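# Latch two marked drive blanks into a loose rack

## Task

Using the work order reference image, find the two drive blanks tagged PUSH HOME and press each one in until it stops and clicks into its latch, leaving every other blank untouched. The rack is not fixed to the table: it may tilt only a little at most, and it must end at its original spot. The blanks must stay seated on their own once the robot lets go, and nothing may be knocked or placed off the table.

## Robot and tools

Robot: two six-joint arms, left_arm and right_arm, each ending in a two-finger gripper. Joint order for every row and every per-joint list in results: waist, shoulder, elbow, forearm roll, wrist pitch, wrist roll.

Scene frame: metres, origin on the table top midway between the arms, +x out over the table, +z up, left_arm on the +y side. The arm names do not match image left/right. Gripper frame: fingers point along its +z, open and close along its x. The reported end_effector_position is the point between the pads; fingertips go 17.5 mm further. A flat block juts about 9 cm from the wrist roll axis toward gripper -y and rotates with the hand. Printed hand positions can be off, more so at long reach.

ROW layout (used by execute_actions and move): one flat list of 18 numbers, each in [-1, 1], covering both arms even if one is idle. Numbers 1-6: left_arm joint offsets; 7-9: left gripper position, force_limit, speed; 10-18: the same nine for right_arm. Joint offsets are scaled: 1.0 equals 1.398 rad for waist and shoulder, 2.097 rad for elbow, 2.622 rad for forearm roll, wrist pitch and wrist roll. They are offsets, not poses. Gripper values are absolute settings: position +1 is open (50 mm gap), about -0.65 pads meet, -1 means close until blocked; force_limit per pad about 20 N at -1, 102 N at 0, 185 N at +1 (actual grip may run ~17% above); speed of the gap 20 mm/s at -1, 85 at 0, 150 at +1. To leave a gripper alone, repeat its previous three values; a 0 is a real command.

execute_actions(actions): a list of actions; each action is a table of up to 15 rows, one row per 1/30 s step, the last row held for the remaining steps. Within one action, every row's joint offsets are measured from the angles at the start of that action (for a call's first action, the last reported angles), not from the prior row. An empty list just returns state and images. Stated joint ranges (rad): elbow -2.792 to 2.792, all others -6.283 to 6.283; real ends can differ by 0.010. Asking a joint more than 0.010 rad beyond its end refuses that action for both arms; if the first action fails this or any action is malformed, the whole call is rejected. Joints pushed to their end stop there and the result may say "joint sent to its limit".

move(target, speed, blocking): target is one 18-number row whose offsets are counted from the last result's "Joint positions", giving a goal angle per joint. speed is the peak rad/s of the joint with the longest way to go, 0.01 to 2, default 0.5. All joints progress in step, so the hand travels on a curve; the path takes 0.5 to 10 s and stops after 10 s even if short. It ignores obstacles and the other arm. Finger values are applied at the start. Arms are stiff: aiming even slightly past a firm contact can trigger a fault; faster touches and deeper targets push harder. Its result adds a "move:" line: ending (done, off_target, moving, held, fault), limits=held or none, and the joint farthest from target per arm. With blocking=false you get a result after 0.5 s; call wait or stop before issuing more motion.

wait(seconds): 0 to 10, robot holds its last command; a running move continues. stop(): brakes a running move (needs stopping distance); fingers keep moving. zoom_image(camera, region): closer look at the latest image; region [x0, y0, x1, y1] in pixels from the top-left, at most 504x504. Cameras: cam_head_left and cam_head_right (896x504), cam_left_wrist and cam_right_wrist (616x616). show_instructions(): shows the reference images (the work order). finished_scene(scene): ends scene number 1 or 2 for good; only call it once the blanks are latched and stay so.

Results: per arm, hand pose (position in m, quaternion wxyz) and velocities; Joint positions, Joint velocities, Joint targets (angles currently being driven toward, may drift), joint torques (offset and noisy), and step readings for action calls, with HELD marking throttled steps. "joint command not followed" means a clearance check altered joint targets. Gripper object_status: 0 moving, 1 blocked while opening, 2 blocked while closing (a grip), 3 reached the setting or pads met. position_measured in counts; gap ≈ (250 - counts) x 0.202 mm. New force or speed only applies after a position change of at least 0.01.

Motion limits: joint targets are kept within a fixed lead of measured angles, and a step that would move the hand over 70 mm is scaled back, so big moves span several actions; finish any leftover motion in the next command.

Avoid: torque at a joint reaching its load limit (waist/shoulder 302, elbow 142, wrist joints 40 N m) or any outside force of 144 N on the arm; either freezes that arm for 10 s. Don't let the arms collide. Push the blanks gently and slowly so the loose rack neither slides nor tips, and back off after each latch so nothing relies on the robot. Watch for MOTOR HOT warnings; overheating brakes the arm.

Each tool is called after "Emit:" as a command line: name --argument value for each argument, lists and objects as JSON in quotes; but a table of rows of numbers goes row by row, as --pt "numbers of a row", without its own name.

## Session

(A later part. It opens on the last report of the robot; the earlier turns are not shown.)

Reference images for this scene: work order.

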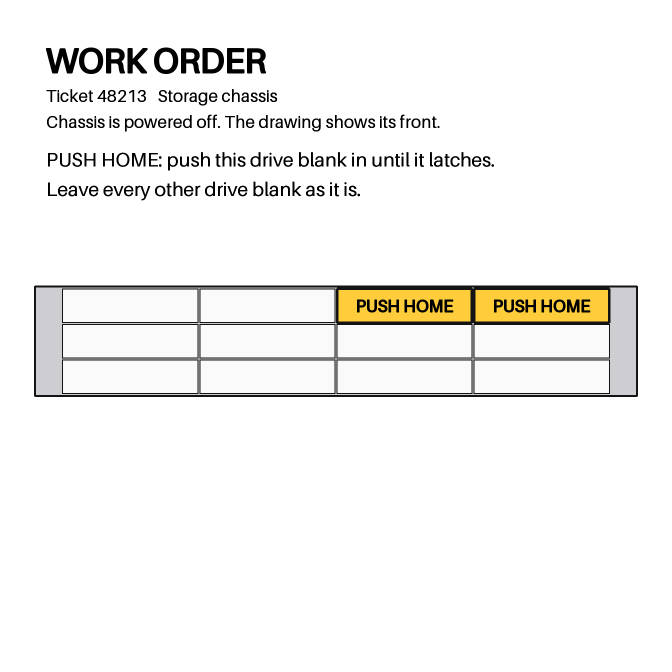

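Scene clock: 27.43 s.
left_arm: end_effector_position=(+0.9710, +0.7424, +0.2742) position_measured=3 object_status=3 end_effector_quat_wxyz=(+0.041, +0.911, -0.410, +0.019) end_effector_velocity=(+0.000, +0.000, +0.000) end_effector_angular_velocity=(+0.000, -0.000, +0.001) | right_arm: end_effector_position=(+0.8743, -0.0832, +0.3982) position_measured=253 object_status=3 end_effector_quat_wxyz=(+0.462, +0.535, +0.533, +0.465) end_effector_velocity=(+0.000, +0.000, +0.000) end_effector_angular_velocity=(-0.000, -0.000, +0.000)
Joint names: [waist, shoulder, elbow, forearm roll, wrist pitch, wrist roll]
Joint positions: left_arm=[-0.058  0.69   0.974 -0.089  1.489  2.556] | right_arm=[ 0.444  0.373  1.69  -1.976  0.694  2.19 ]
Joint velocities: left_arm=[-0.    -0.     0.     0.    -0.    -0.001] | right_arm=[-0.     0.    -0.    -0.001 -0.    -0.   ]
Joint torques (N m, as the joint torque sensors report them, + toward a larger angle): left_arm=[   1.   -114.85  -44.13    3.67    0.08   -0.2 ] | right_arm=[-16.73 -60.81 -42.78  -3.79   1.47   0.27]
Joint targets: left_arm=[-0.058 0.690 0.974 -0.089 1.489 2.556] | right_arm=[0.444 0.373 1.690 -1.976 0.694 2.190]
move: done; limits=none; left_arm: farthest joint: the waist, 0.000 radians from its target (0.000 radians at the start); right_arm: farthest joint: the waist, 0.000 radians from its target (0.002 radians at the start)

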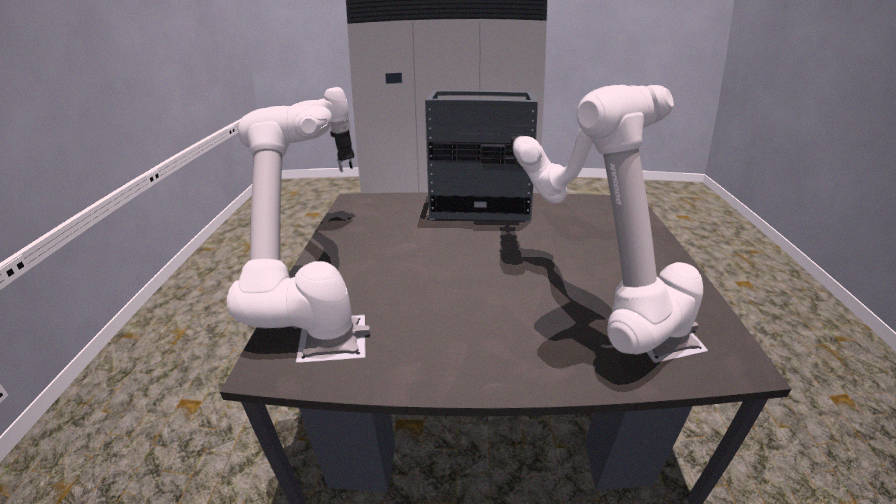

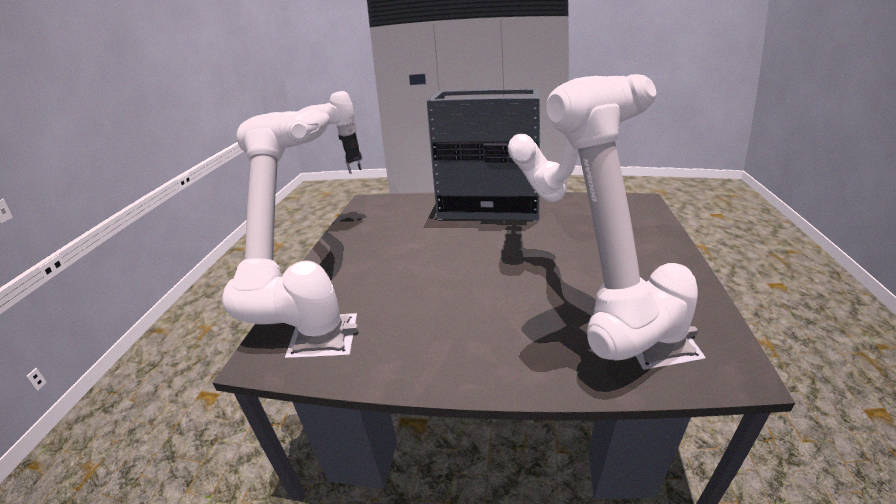

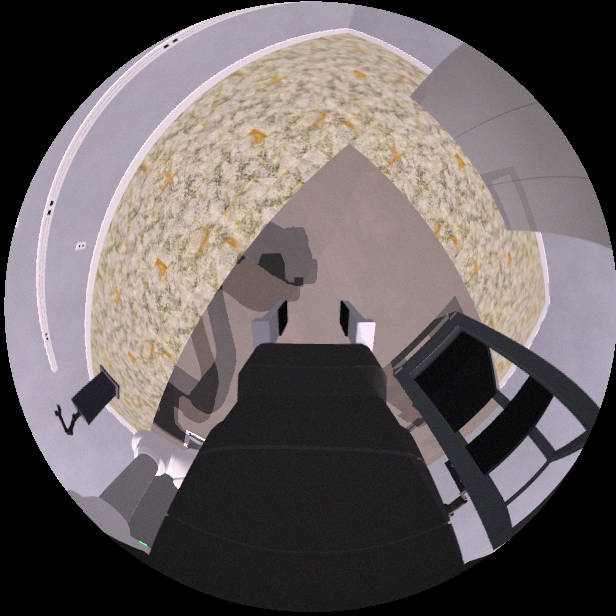

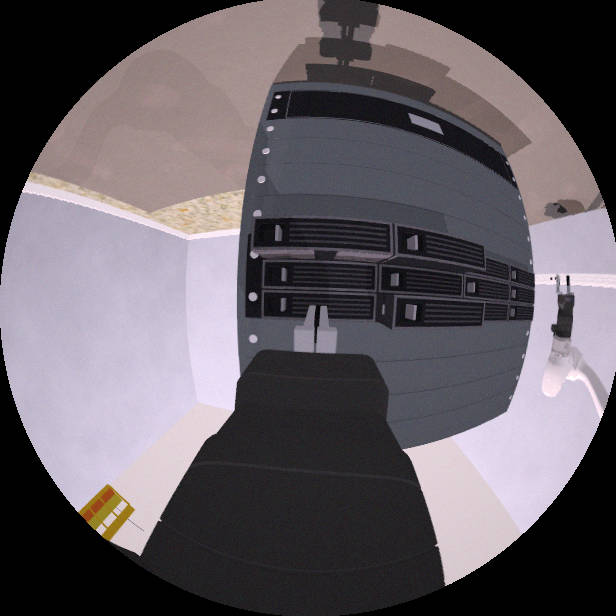

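Emit:
move --target '[0,0,0,0,0,0,1,0,0, -0.0005,0.0005,-0.0005,-0.0001,-0.0002,0,-1,0,0.5]' --speed 0.01

Emit:
zoom_image --camera "cam_right_wrist" --region '[220, 200, 460, 360]'

Scene clock: 29.93 s.
left_arm: end_effector_position=(+0.9710, +0.7424, +0.2742) position_measured=3 object_status=3 end_effector_quat_wxyz=(+0.041, +0.911, -0.410, +0.019) end_effector_velocity=(+0.000, +0.000, +0.001) end_effector_angular_velocity=(+0.000, -0.001, -0.001) | right_arm: end_effector_position=(+0.8750, -0.0833, +0.3982) position_measured=253 object_status=3 end_effector_quat_wxyz=(+0.462, +0.535, +0.533, +0.465) end_effector_velocity=(+0.000, -0.000, -0.000) end_effector_angular_velocity=(-0.001, -0.001, +0.001)
Joint names: [waist, shoulder, elbow, forearm roll, wrist pitch, wrist roll]
Joint positions: left_arm=[-0.058  0.69   0.974 -0.089  1.489  2.556] | right_arm=[ 0.444  0.374  1.689 -1.976  0.694  2.19 ]
Joint velocities: left_arm=[ 0.    -0.    -0.001  0.    -0.     0.002] | right_arm=[-0.     0.     0.    -0.002  0.     0.   ]
Joint torques (N m, as the joint torque sensors report them, + toward a larger angle): left_arm=[   0.38 -114.8   -43.82    3.67    0.06    0.  ] | right_arm=[-30.71 -48.7  -49.06  -4.66   1.45   0.1 ]
Joint targets: left_arm=[-0.058 0.690 0.974 -0.089 1.489 2.556] | right_arm=[0.444 0.374 1.689 -1.976 0.694 2.190]
move: done; limits=none; left_arm: farthest joint: the waist, 0.000 radians from its target (0.000 radians at the start); right_arm: farthest joint: the waist, 0.000 radians from its target (0.001 radians at the start)

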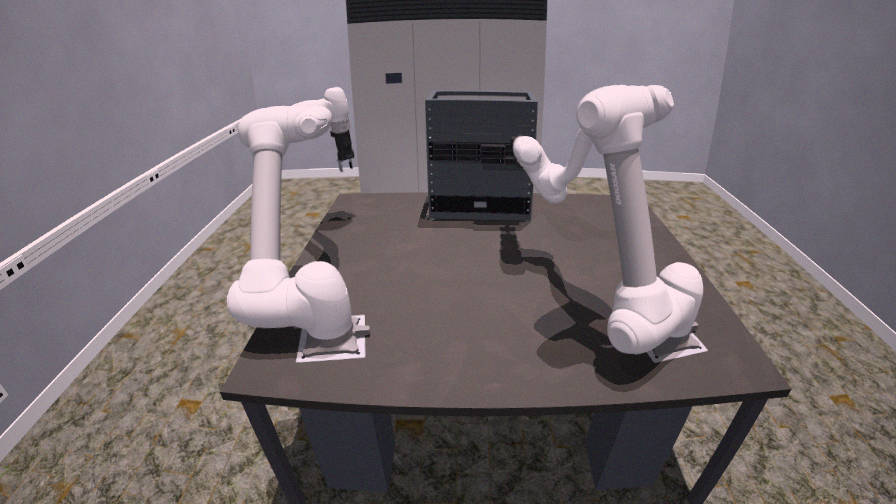

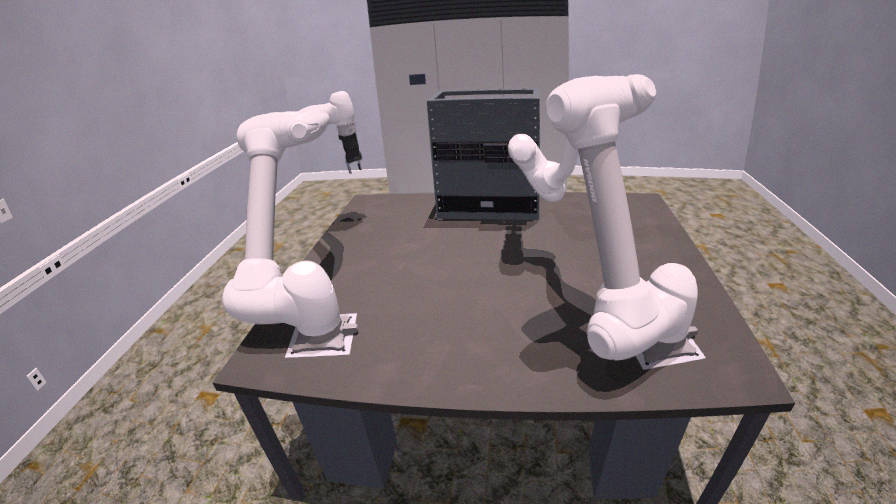

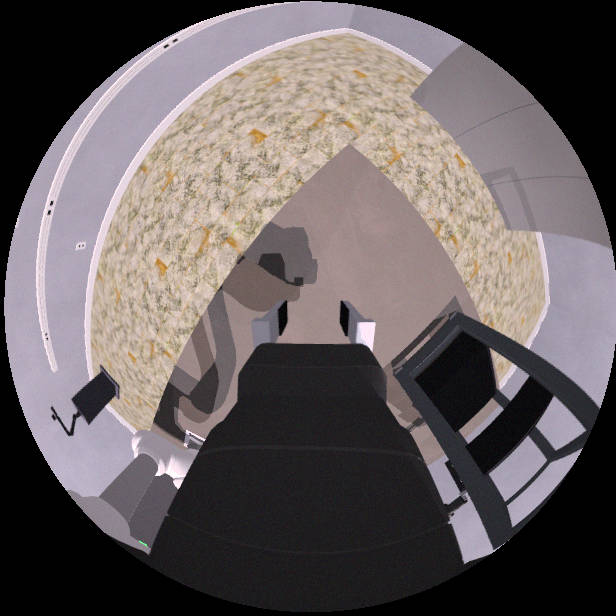

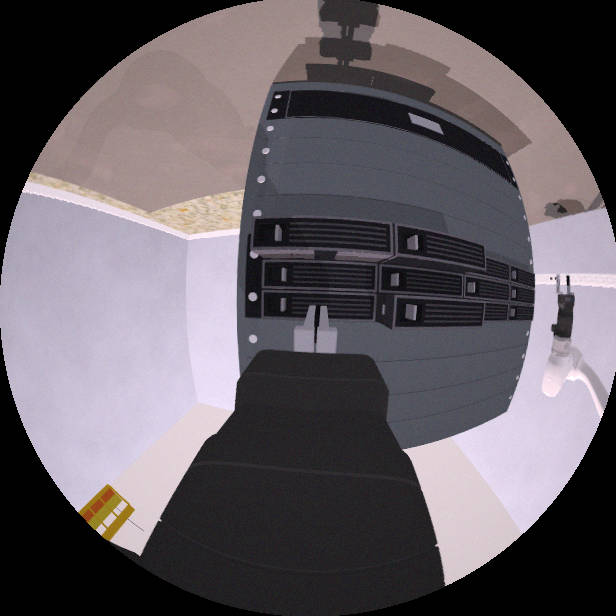

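Region (220, 200, 460, 360) of cam_right_wrist's 616x616 image, scaled by 2.100, with more detail than that image has.

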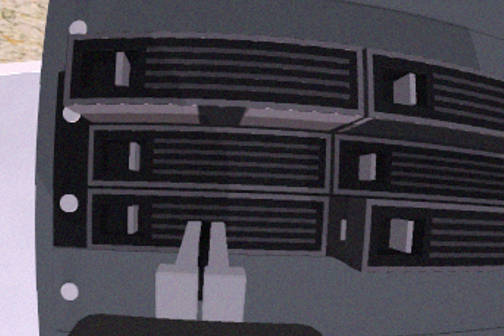

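Emit:
move --target '[0,0,0,0,0,0,1,0,0, 0.0398,-0.0455,0.0427,0.0082,0.0208,0.0035,-1,0,0.5]' --speed 0.4

Scene clock: 34.53 s.
left_arm: end_effector_position=(+0.9710, +0.7424, +0.2742) position_measured=3 object_status=3 end_effector_quat_wxyz=(+0.041, +0.911, -0.410, +0.019) end_effector_velocity=(+0.000, -0.000, +0.001) end_effector_angular_velocity=(-0.000, -0.001, -0.002) | right_arm: end_effector_position=(+0.8148, -0.0812, +0.3986) position_measured=253 object_status=3 end_effector_quat_wxyz=(+0.461, +0.536, +0.533, +0.466) end_effector_velocity=(-0.000, -0.000, +0.000) end_effector_angular_velocity=(+0.001, -0.001, -0.001)
Joint names: [waist, shoulder, elbow, forearm roll, wrist pitch, wrist roll]
Joint positions: left_arm=[-0.058  0.69   0.974 -0.089  1.489  2.556] | right_arm=[ 0.499  0.31   1.778 -1.955  0.748  2.199]
Joint velocities: left_arm=[ 0.    -0.    -0.    -0.    -0.001  0.002] | right_arm=[ 0.    -0.     0.     0.     0.002  0.001]
Joint torques (N m, as the joint torque sensors report them, + toward a larger angle): left_arm=[   3.04 -114.53  -43.94    3.69    0.24   -0.11] | right_arm=[  0.02 -67.75 -37.91  -3.77   1.58   0.22]
Joint targets: left_arm=[-0.058 0.690 0.974 -0.089 1.489 2.556] | right_arm=[0.499 0.310 1.778 -1.955 0.748 2.199]
move: done; limits=none; left_arm: farthest joint: the waist, 0.000 radians from its target (0.000 radians at the start); right_arm: farthest joint: the waist, 0.000 radians from its target (0.056 radians at the start)

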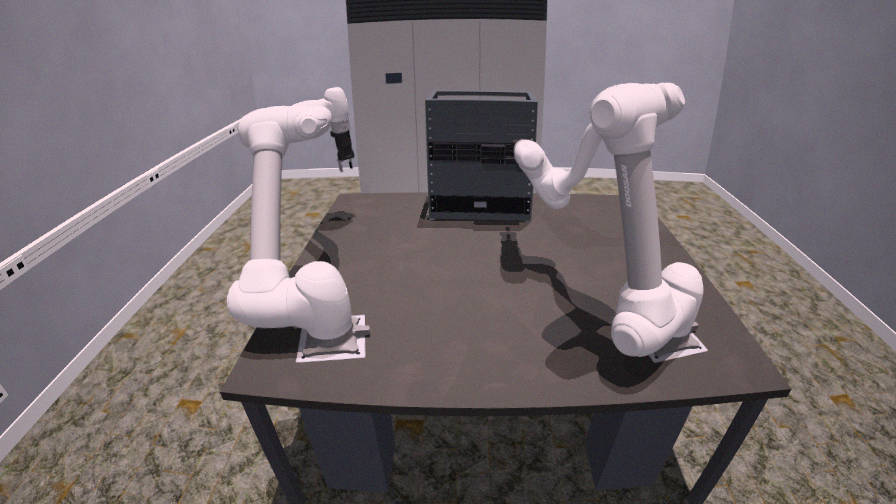

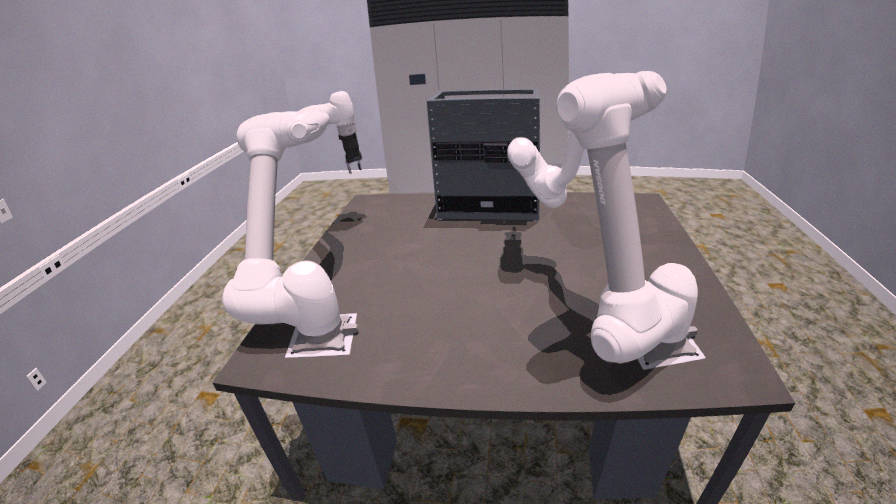

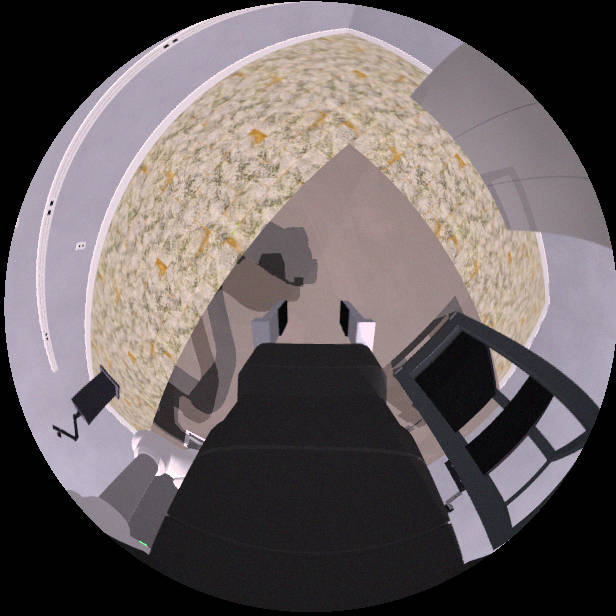

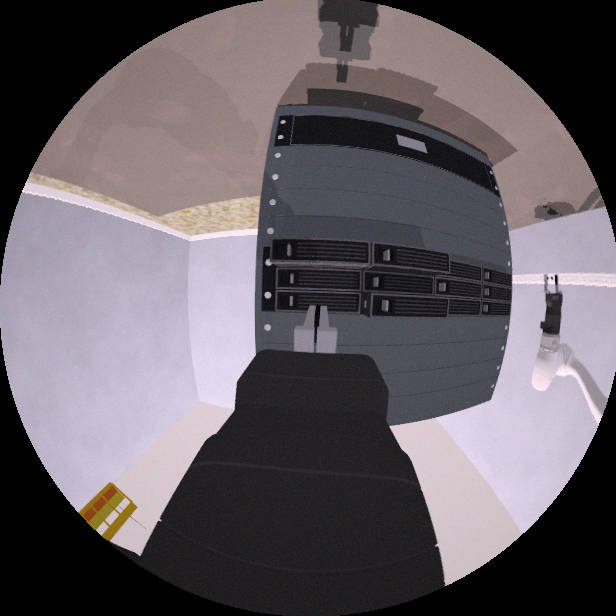

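Emit:
execute_actions --actions '[]'

Scene clock: 37.43 s.
left_arm: end_effector_position=(+0.9710, +0.7424, +0.2742) position_measured=3 object_status=3 end_effector_quat_wxyz=(+0.041, +0.911, -0.410, +0.019) end_effector_velocity=(-0.000, -0.000, +0.000) end_effector_angular_velocity=(-0.001, +0.001, -0.000) | right_arm: end_effector_position=(+0.8148, -0.0811, +0.3986) position_measured=253 object_status=3 end_effector_quat_wxyz=(+0.461, +0.536, +0.533, +0.466) end_effector_velocity=(+0.000, -0.000, +0.000) end_effector_angular_velocity=(+0.000, -0.001, -0.001)
Joint names: [waist, shoulder, elbow, forearm roll, wrist pitch, wrist roll]
Joint positions: left_arm=[-0.058  0.69   0.974 -0.089  1.489  2.556] | right_arm=[ 0.499  0.31   1.778 -1.955  0.748  2.199]
Joint velocities: left_arm=[-0.     0.    -0.    -0.     0.001  0.   ] | right_arm=[-0.     0.    -0.     0.     0.001  0.   ]
Joint torques (N m, as the joint torque sensors report them, + toward a larger angle): left_arm=[   1.27 -114.17  -43.87    3.61    0.14   -0.23] | right_arm=[ -1.32 -71.18 -37.73  -3.88   1.48   0.45]
Joint targets: left_arm=[-0.058 0.690 0.974 -0.089 1.489 2.556] | right_arm=[0.499 0.310 1.778 -1.955 0.748 2.199]

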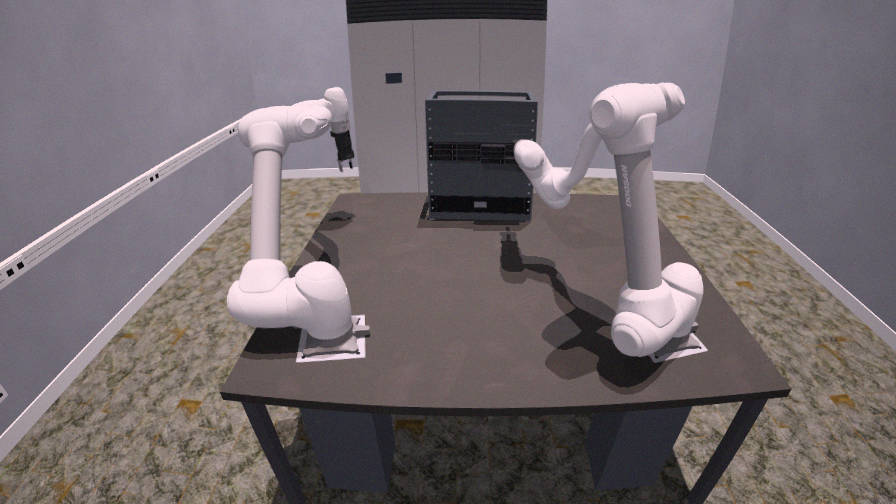

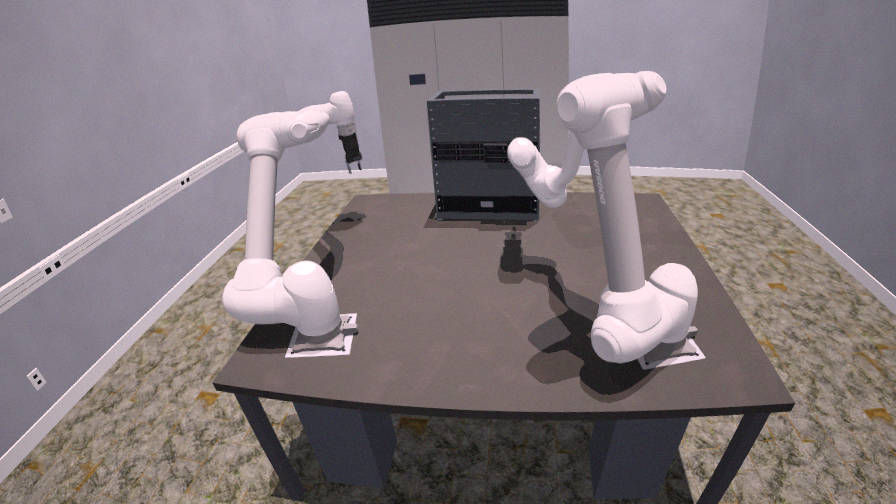

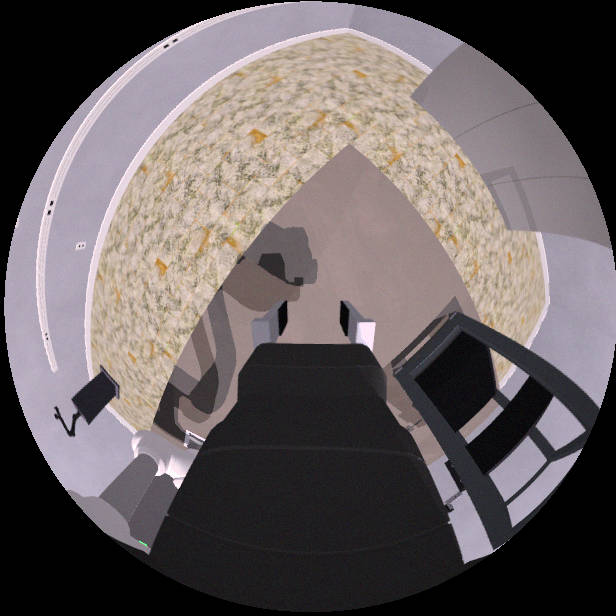

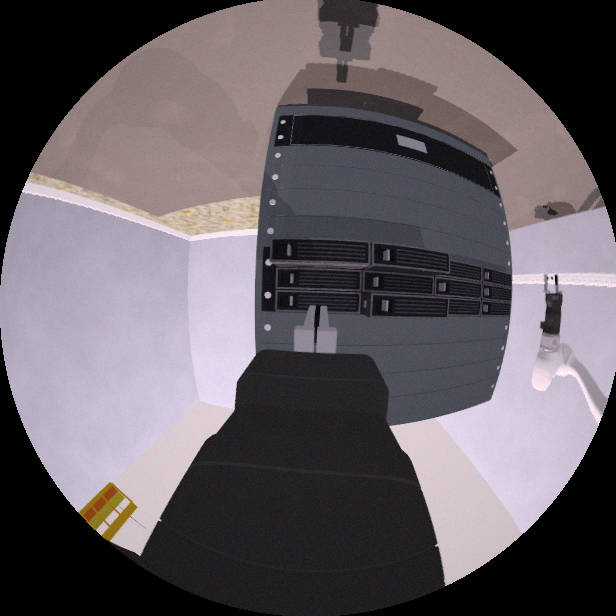

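Emit:
move --target '[0,0,0,0,0,0,1,0,0,0.0905,0.0760,-0.0743,0.0577,0.0336,-0.0496,-1,0,0.5]' --speed 0.3

Emit:
zoom_image --camera "cam_right_wrist" --region '[200, 200, 520, 380]'

Scene clock: 39.30 s.
left_arm: end_effector_position=(+0.9710, +0.7424, +0.2742) position_measured=3 object_status=3 end_effector_quat_wxyz=(+0.041, +0.911, -0.410, +0.019) end_effector_velocity=(+0.000, +0.000, -0.000) end_effector_angular_velocity=(+0.001, -0.001, -0.001) | right_arm: end_effector_position=(+0.8034, +0.0319, +0.3971) position_measured=253 object_status=3 end_effector_quat_wxyz=(+0.461, +0.536, +0.536, +0.461) end_effector_velocity=(+0.000, +0.000, +0.000) end_effector_angular_velocity=(+0.000, -0.000, -0.000)
Joint names: [waist, shoulder, elbow, forearm roll, wrist pitch, wrist roll]
Joint positions: left_arm=[-0.058  0.69   0.974 -0.089  1.489  2.556] | right_arm=[ 0.626  0.416  1.622 -1.804  0.836  2.069]
Joint velocities: left_arm=[ 0.    -0.     0.     0.    -0.001  0.001] | right_arm=[-0.     0.    -0.001  0.     0.    -0.   ]
Joint torques (N m, as the joint torque sensors report them, + toward a larger angle): left_arm=[   0.8  -115.06  -43.72    3.77    0.11    0.05] | right_arm=[ -0.91 -81.38 -37.62  -3.69   1.16   0.39]
Joint targets: left_arm=[-0.058 0.690 0.974 -0.089 1.489 2.556] | right_arm=[0.626 0.416 1.622 -1.804 0.836 2.069]
move: done; limits=none; left_arm: farthest joint: the waist, 0.000 radians from its target (0.000 radians at the start); right_arm: farthest joint: the waist, 0.000 radians from its target (0.126 radians at the start)

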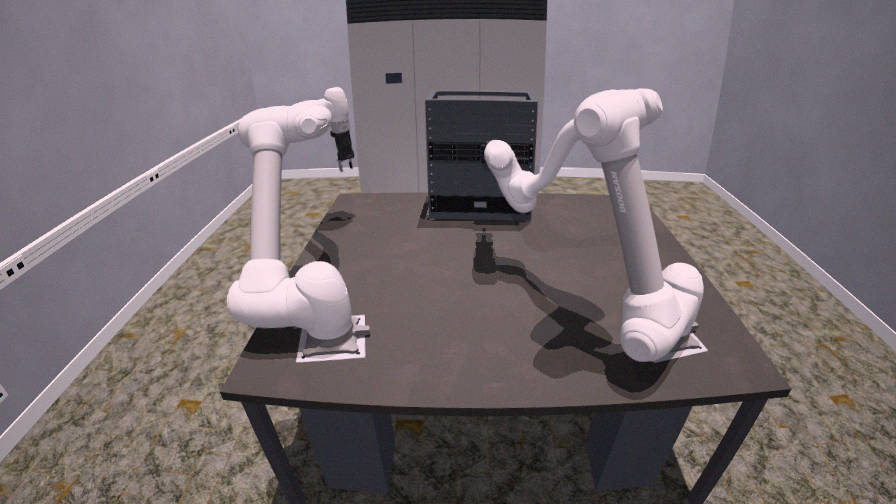

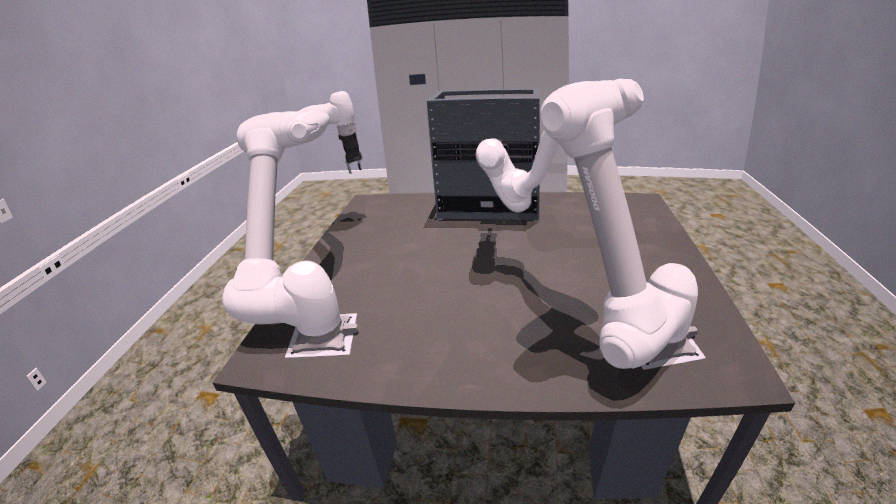

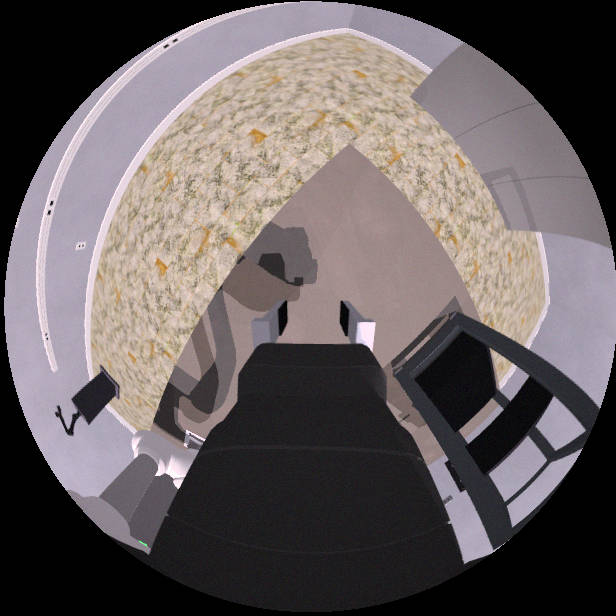

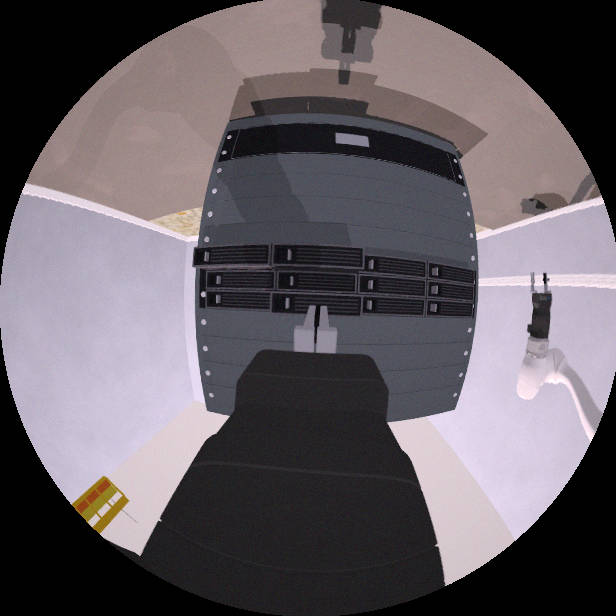

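Region (200, 200, 520, 380) of cam_right_wrist's 616x616 image, scaled by 1.575, with more detail than that image has; it fills the top 284 rows of this view, and the rest is white.

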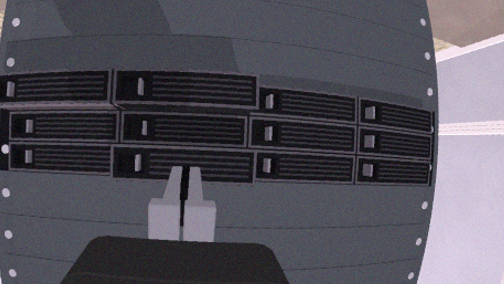

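Aligned with column 3. Push 60 mm.

Emit:
move --target '[0,0,0,0,0,0,1,0,0,-0.0400,0.0421,-0.0431,-0.0021,-0.0212,-0.0101,-1,0,0.5]' --speed 0.05

Scene clock: 43.00 s.
left_arm: end_effector_position=(+0.9710, +0.7424, +0.2742) position_measured=3 object_status=3 end_effector_quat_wxyz=(+0.041, +0.911, -0.410, +0.019) end_effector_velocity=(-0.001, -0.001, +0.000) end_effector_angular_velocity=(-0.001, +0.002, -0.003) | right_arm: end_effector_position=(+0.8639, +0.0316, +0.3972) position_measured=253 object_status=3 end_effector_quat_wxyz=(+0.461, +0.536, +0.536, +0.461) end_effector_velocity=(+0.000, -0.000, +0.000) end_effector_angular_velocity=(+0.000, -0.000, -0.000)
Joint names: [waist, shoulder, elbow, forearm roll, wrist pitch, wrist roll]
Joint positions: left_arm=[-0.058  0.69   0.974 -0.089  1.489  2.556] | right_arm=[ 0.57   0.475  1.532 -1.809  0.781  2.042]
Joint velocities: left_arm=[-0.    -0.    -0.    -0.     0.003  0.003] | right_arm=[ 0. -0. -0.  0.  0. -0.]
Joint torques (N m, as the joint torque sensors report them, + toward a larger angle): left_arm=[   0.95 -115.16  -43.13    3.65    0.3     0.12] | right_arm=[ -1.82 -85.   -40.2   -3.91   0.43   0.15]
Joint targets: left_arm=[-0.058 0.690 0.974 -0.089 1.489 2.556] | right_arm=[0.570 0.475 1.532 -1.809 0.781 2.042]
move: done; limits=none; left_arm: farthest joint: the waist, 0.000 radians from its target (0.000 radians at the start); right_arm: farthest joint: the waist, 0.000 radians from its target (0.056 radians at the start)

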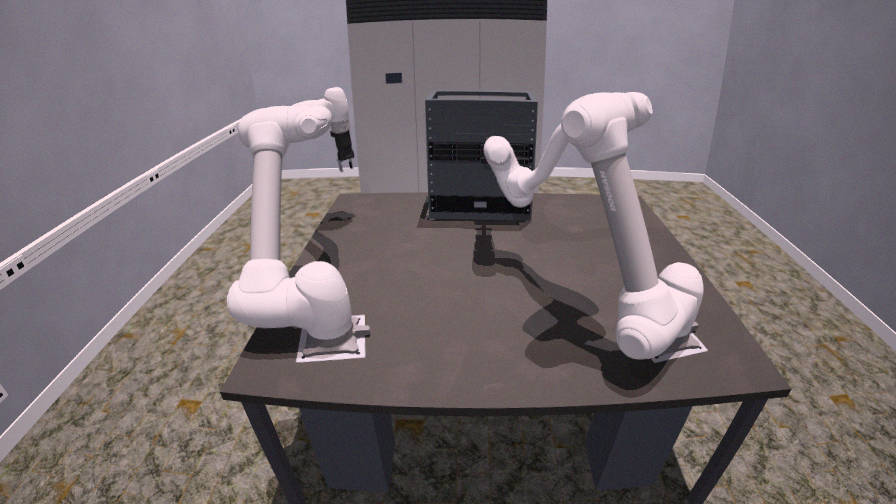

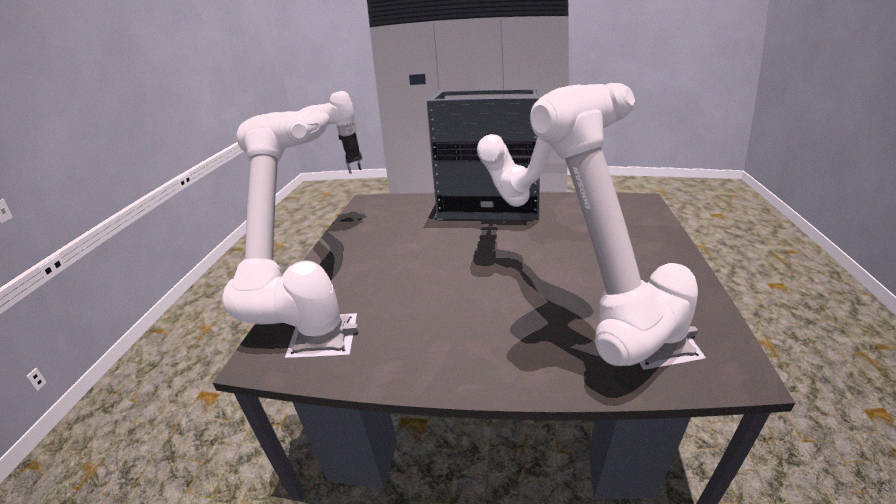

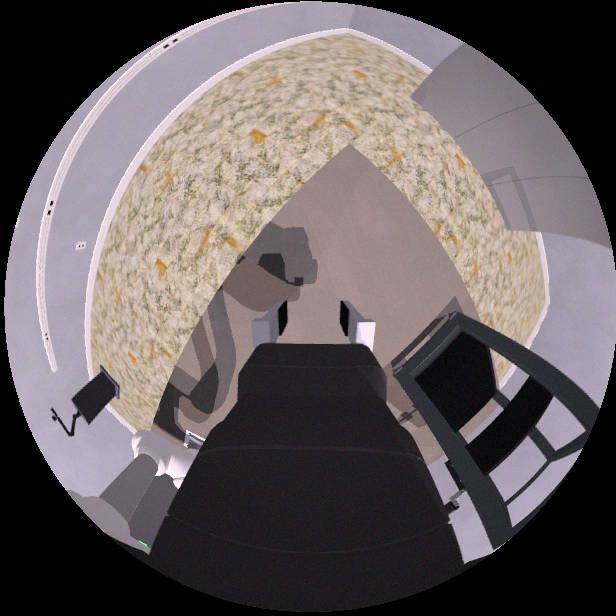

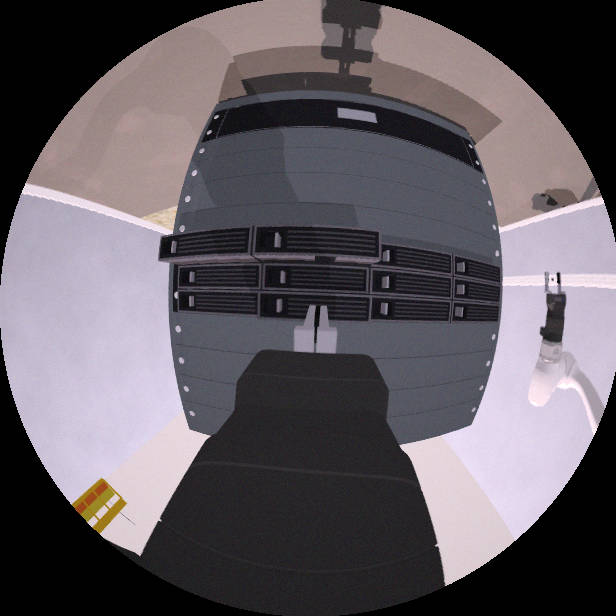

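Emit:
move --target '[0,0,0,0,0,0,1,0,0,-0.0033,0.0035,-0.0036,-0.0002,-0.0018,-0.0008,-1,0,0.5]' --speed 0.01

Emit:
move --target '[0,0,0,0,0,0,1,0,0,-0.0026,0.0028,-0.0029,-0.0001,-0.0014,-0.0007,-1,0,0.5]' --speed 0.01

Scene clock: 45.10 s.
left_arm: end_effector_position=(+0.9710, +0.7424, +0.2742) position_measured=3 object_status=3 end_effector_quat_wxyz=(+0.041, +0.911, -0.410, +0.019) end_effector_velocity=(-0.001, +0.000, +0.000) end_effector_angular_velocity=(+0.000, +0.002, -0.000) | right_arm: end_effector_position=(+0.8690, +0.0314, +0.3971) position_measured=253 object_status=3 end_effector_quat_wxyz=(+0.461, +0.536, +0.536, +0.461) end_effector_velocity=(-0.000, +0.000, +0.000) end_effector_angular_velocity=(+0.000, -0.000, +0.001)
Joint names: [waist, shoulder, elbow, forearm roll, wrist pitch, wrist roll]
Joint positions: left_arm=[-0.058  0.69   0.974 -0.089  1.489  2.556] | right_arm=[ 0.565  0.48   1.525 -1.81   0.776  2.04 ]
Joint velocities: left_arm=[-0.    -0.    -0.     0.001  0.002  0.   ] | right_arm=[ 0.    -0.    -0.    -0.001 -0.001  0.   ]
Joint torques (N m, as the joint torque sensors report them, + toward a larger angle): left_arm=[   0.97 -114.4   -43.92    3.9    -0.02   -0.28] | right_arm=[ -1.66 -83.98 -40.41  -3.81   0.28   0.15]
Joint targets: left_arm=[-0.058 0.690 0.974 -0.089 1.489 2.556] | right_arm=[0.565 0.480 1.525 -1.810 0.776 2.040]
move: done; limits=none; left_arm: farthest joint: the waist, 0.000 radians from its target (0.000 radians at the start); right_arm: farthest joint: the waist, 0.000 radians from its target (0.005 radians at the start)

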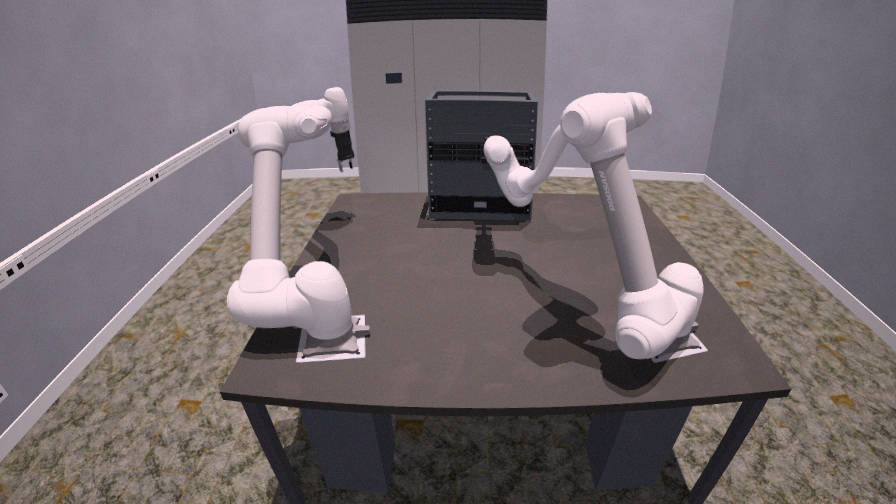

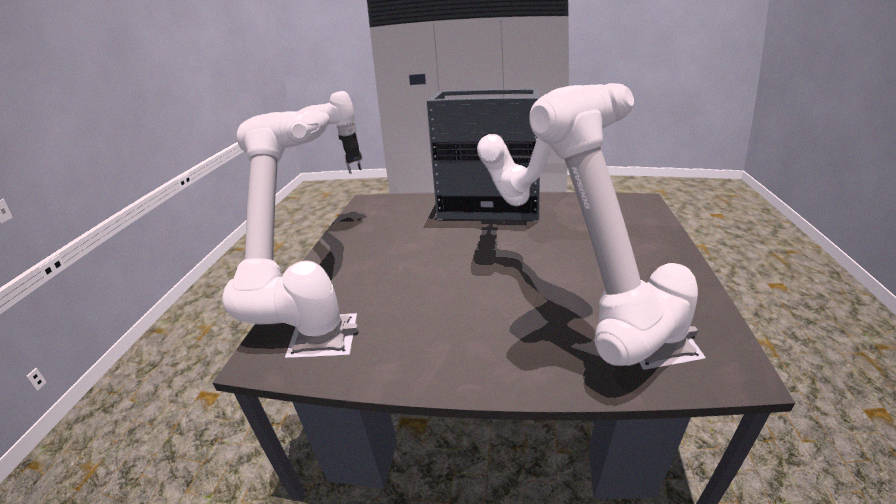

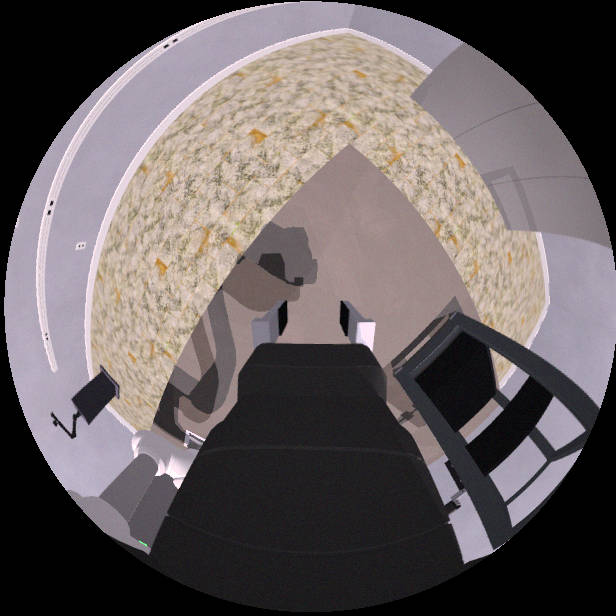

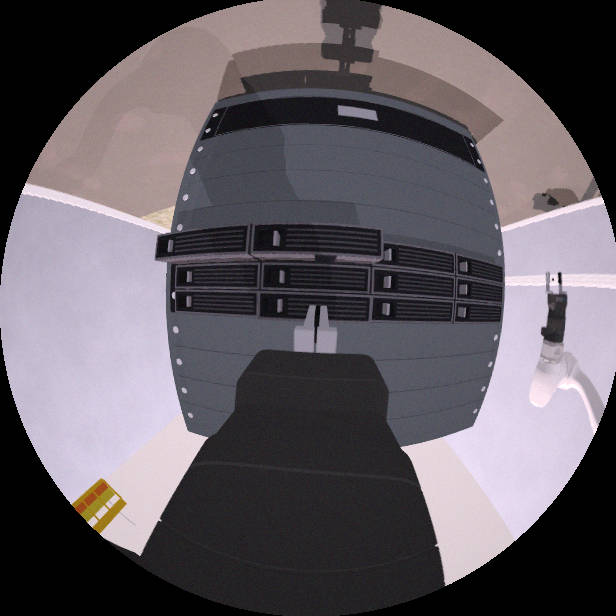

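Scene clock: 45.93 s.
left_arm: end_effector_position=(+0.9710, +0.7424, +0.2742) position_measured=3 object_status=3 end_effector_quat_wxyz=(+0.041, +0.911, -0.410, +0.019) end_effector_velocity=(+0.001, +0.000, +0.000) end_effector_angular_velocity=(+0.000, -0.004, +0.001) | right_arm: end_effector_position=(+0.8730, +0.0312, +0.3971) position_measured=253 object_status=3 end_effector_quat_wxyz=(+0.461, +0.536, +0.536, +0.461) end_effector_velocity=(+0.000, -0.000, +0.000) end_effector_angular_velocity=(+0.000, -0.000, -0.001)
Joint names: [waist, shoulder, elbow, forearm roll, wrist pitch, wrist roll]
Joint positions: left_arm=[-0.058  0.69   0.974 -0.089  1.489  2.556] | right_arm=[ 0.562  0.484  1.518 -1.81   0.772  2.038]
Joint velocities: left_arm=[ 0.    -0.     0.    -0.    -0.003  0.   ] | right_arm=[ 0.    -0.    -0.     0.001  0.001 -0.   ]
Joint torques (N m, as the joint torque sensors report them, + toward a larger angle): left_arm=[   0.74 -114.23  -43.63    3.7     0.03   -0.04] | right_arm=[ -1.77 -84.18 -40.59  -3.76   0.45   0.24]
Joint targets: left_arm=[-0.058 0.690 0.974 -0.089 1.489 2.556] | right_arm=[0.562 0.484 1.518 -1.810 0.772 2.038]
move: done; limits=none; left_arm: farthest joint: the waist, 0.000 radians from its target (0.000 radians at the start); right_arm: farthest joint: the waist, 0.000 radians from its target (0.004 radians at the start)

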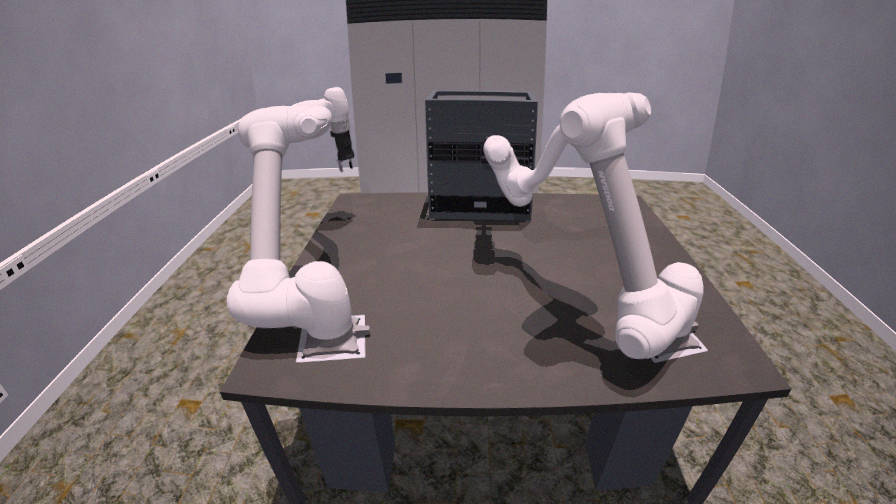

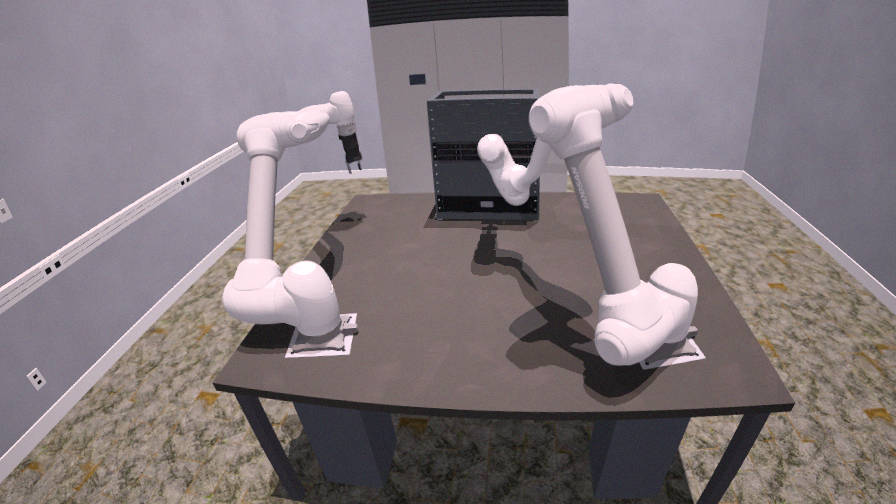

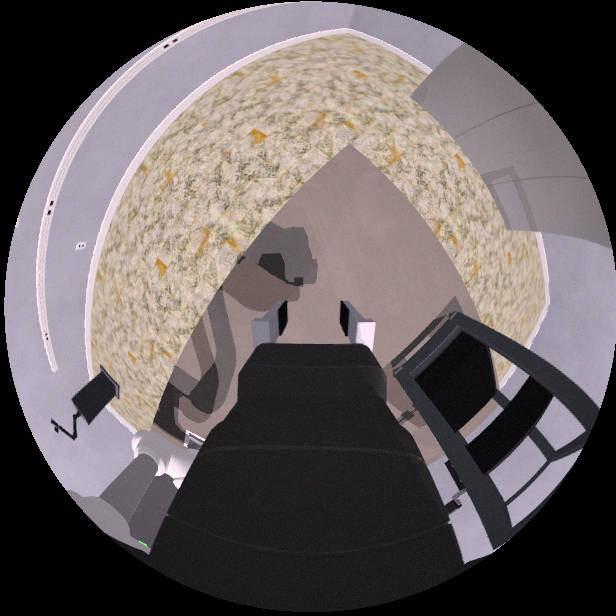

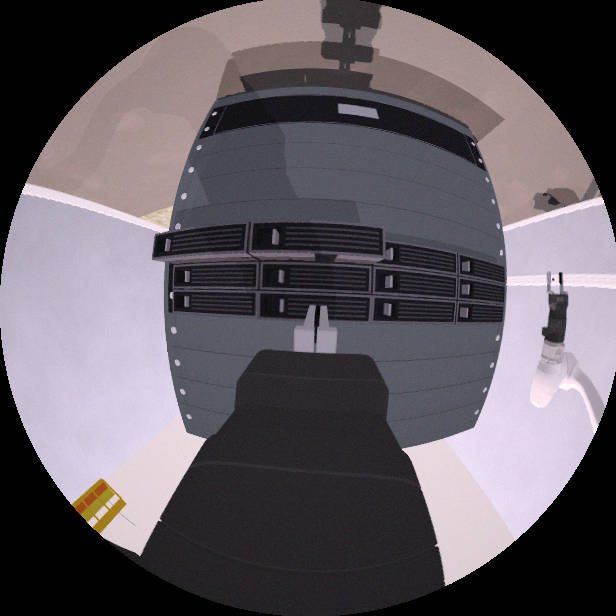

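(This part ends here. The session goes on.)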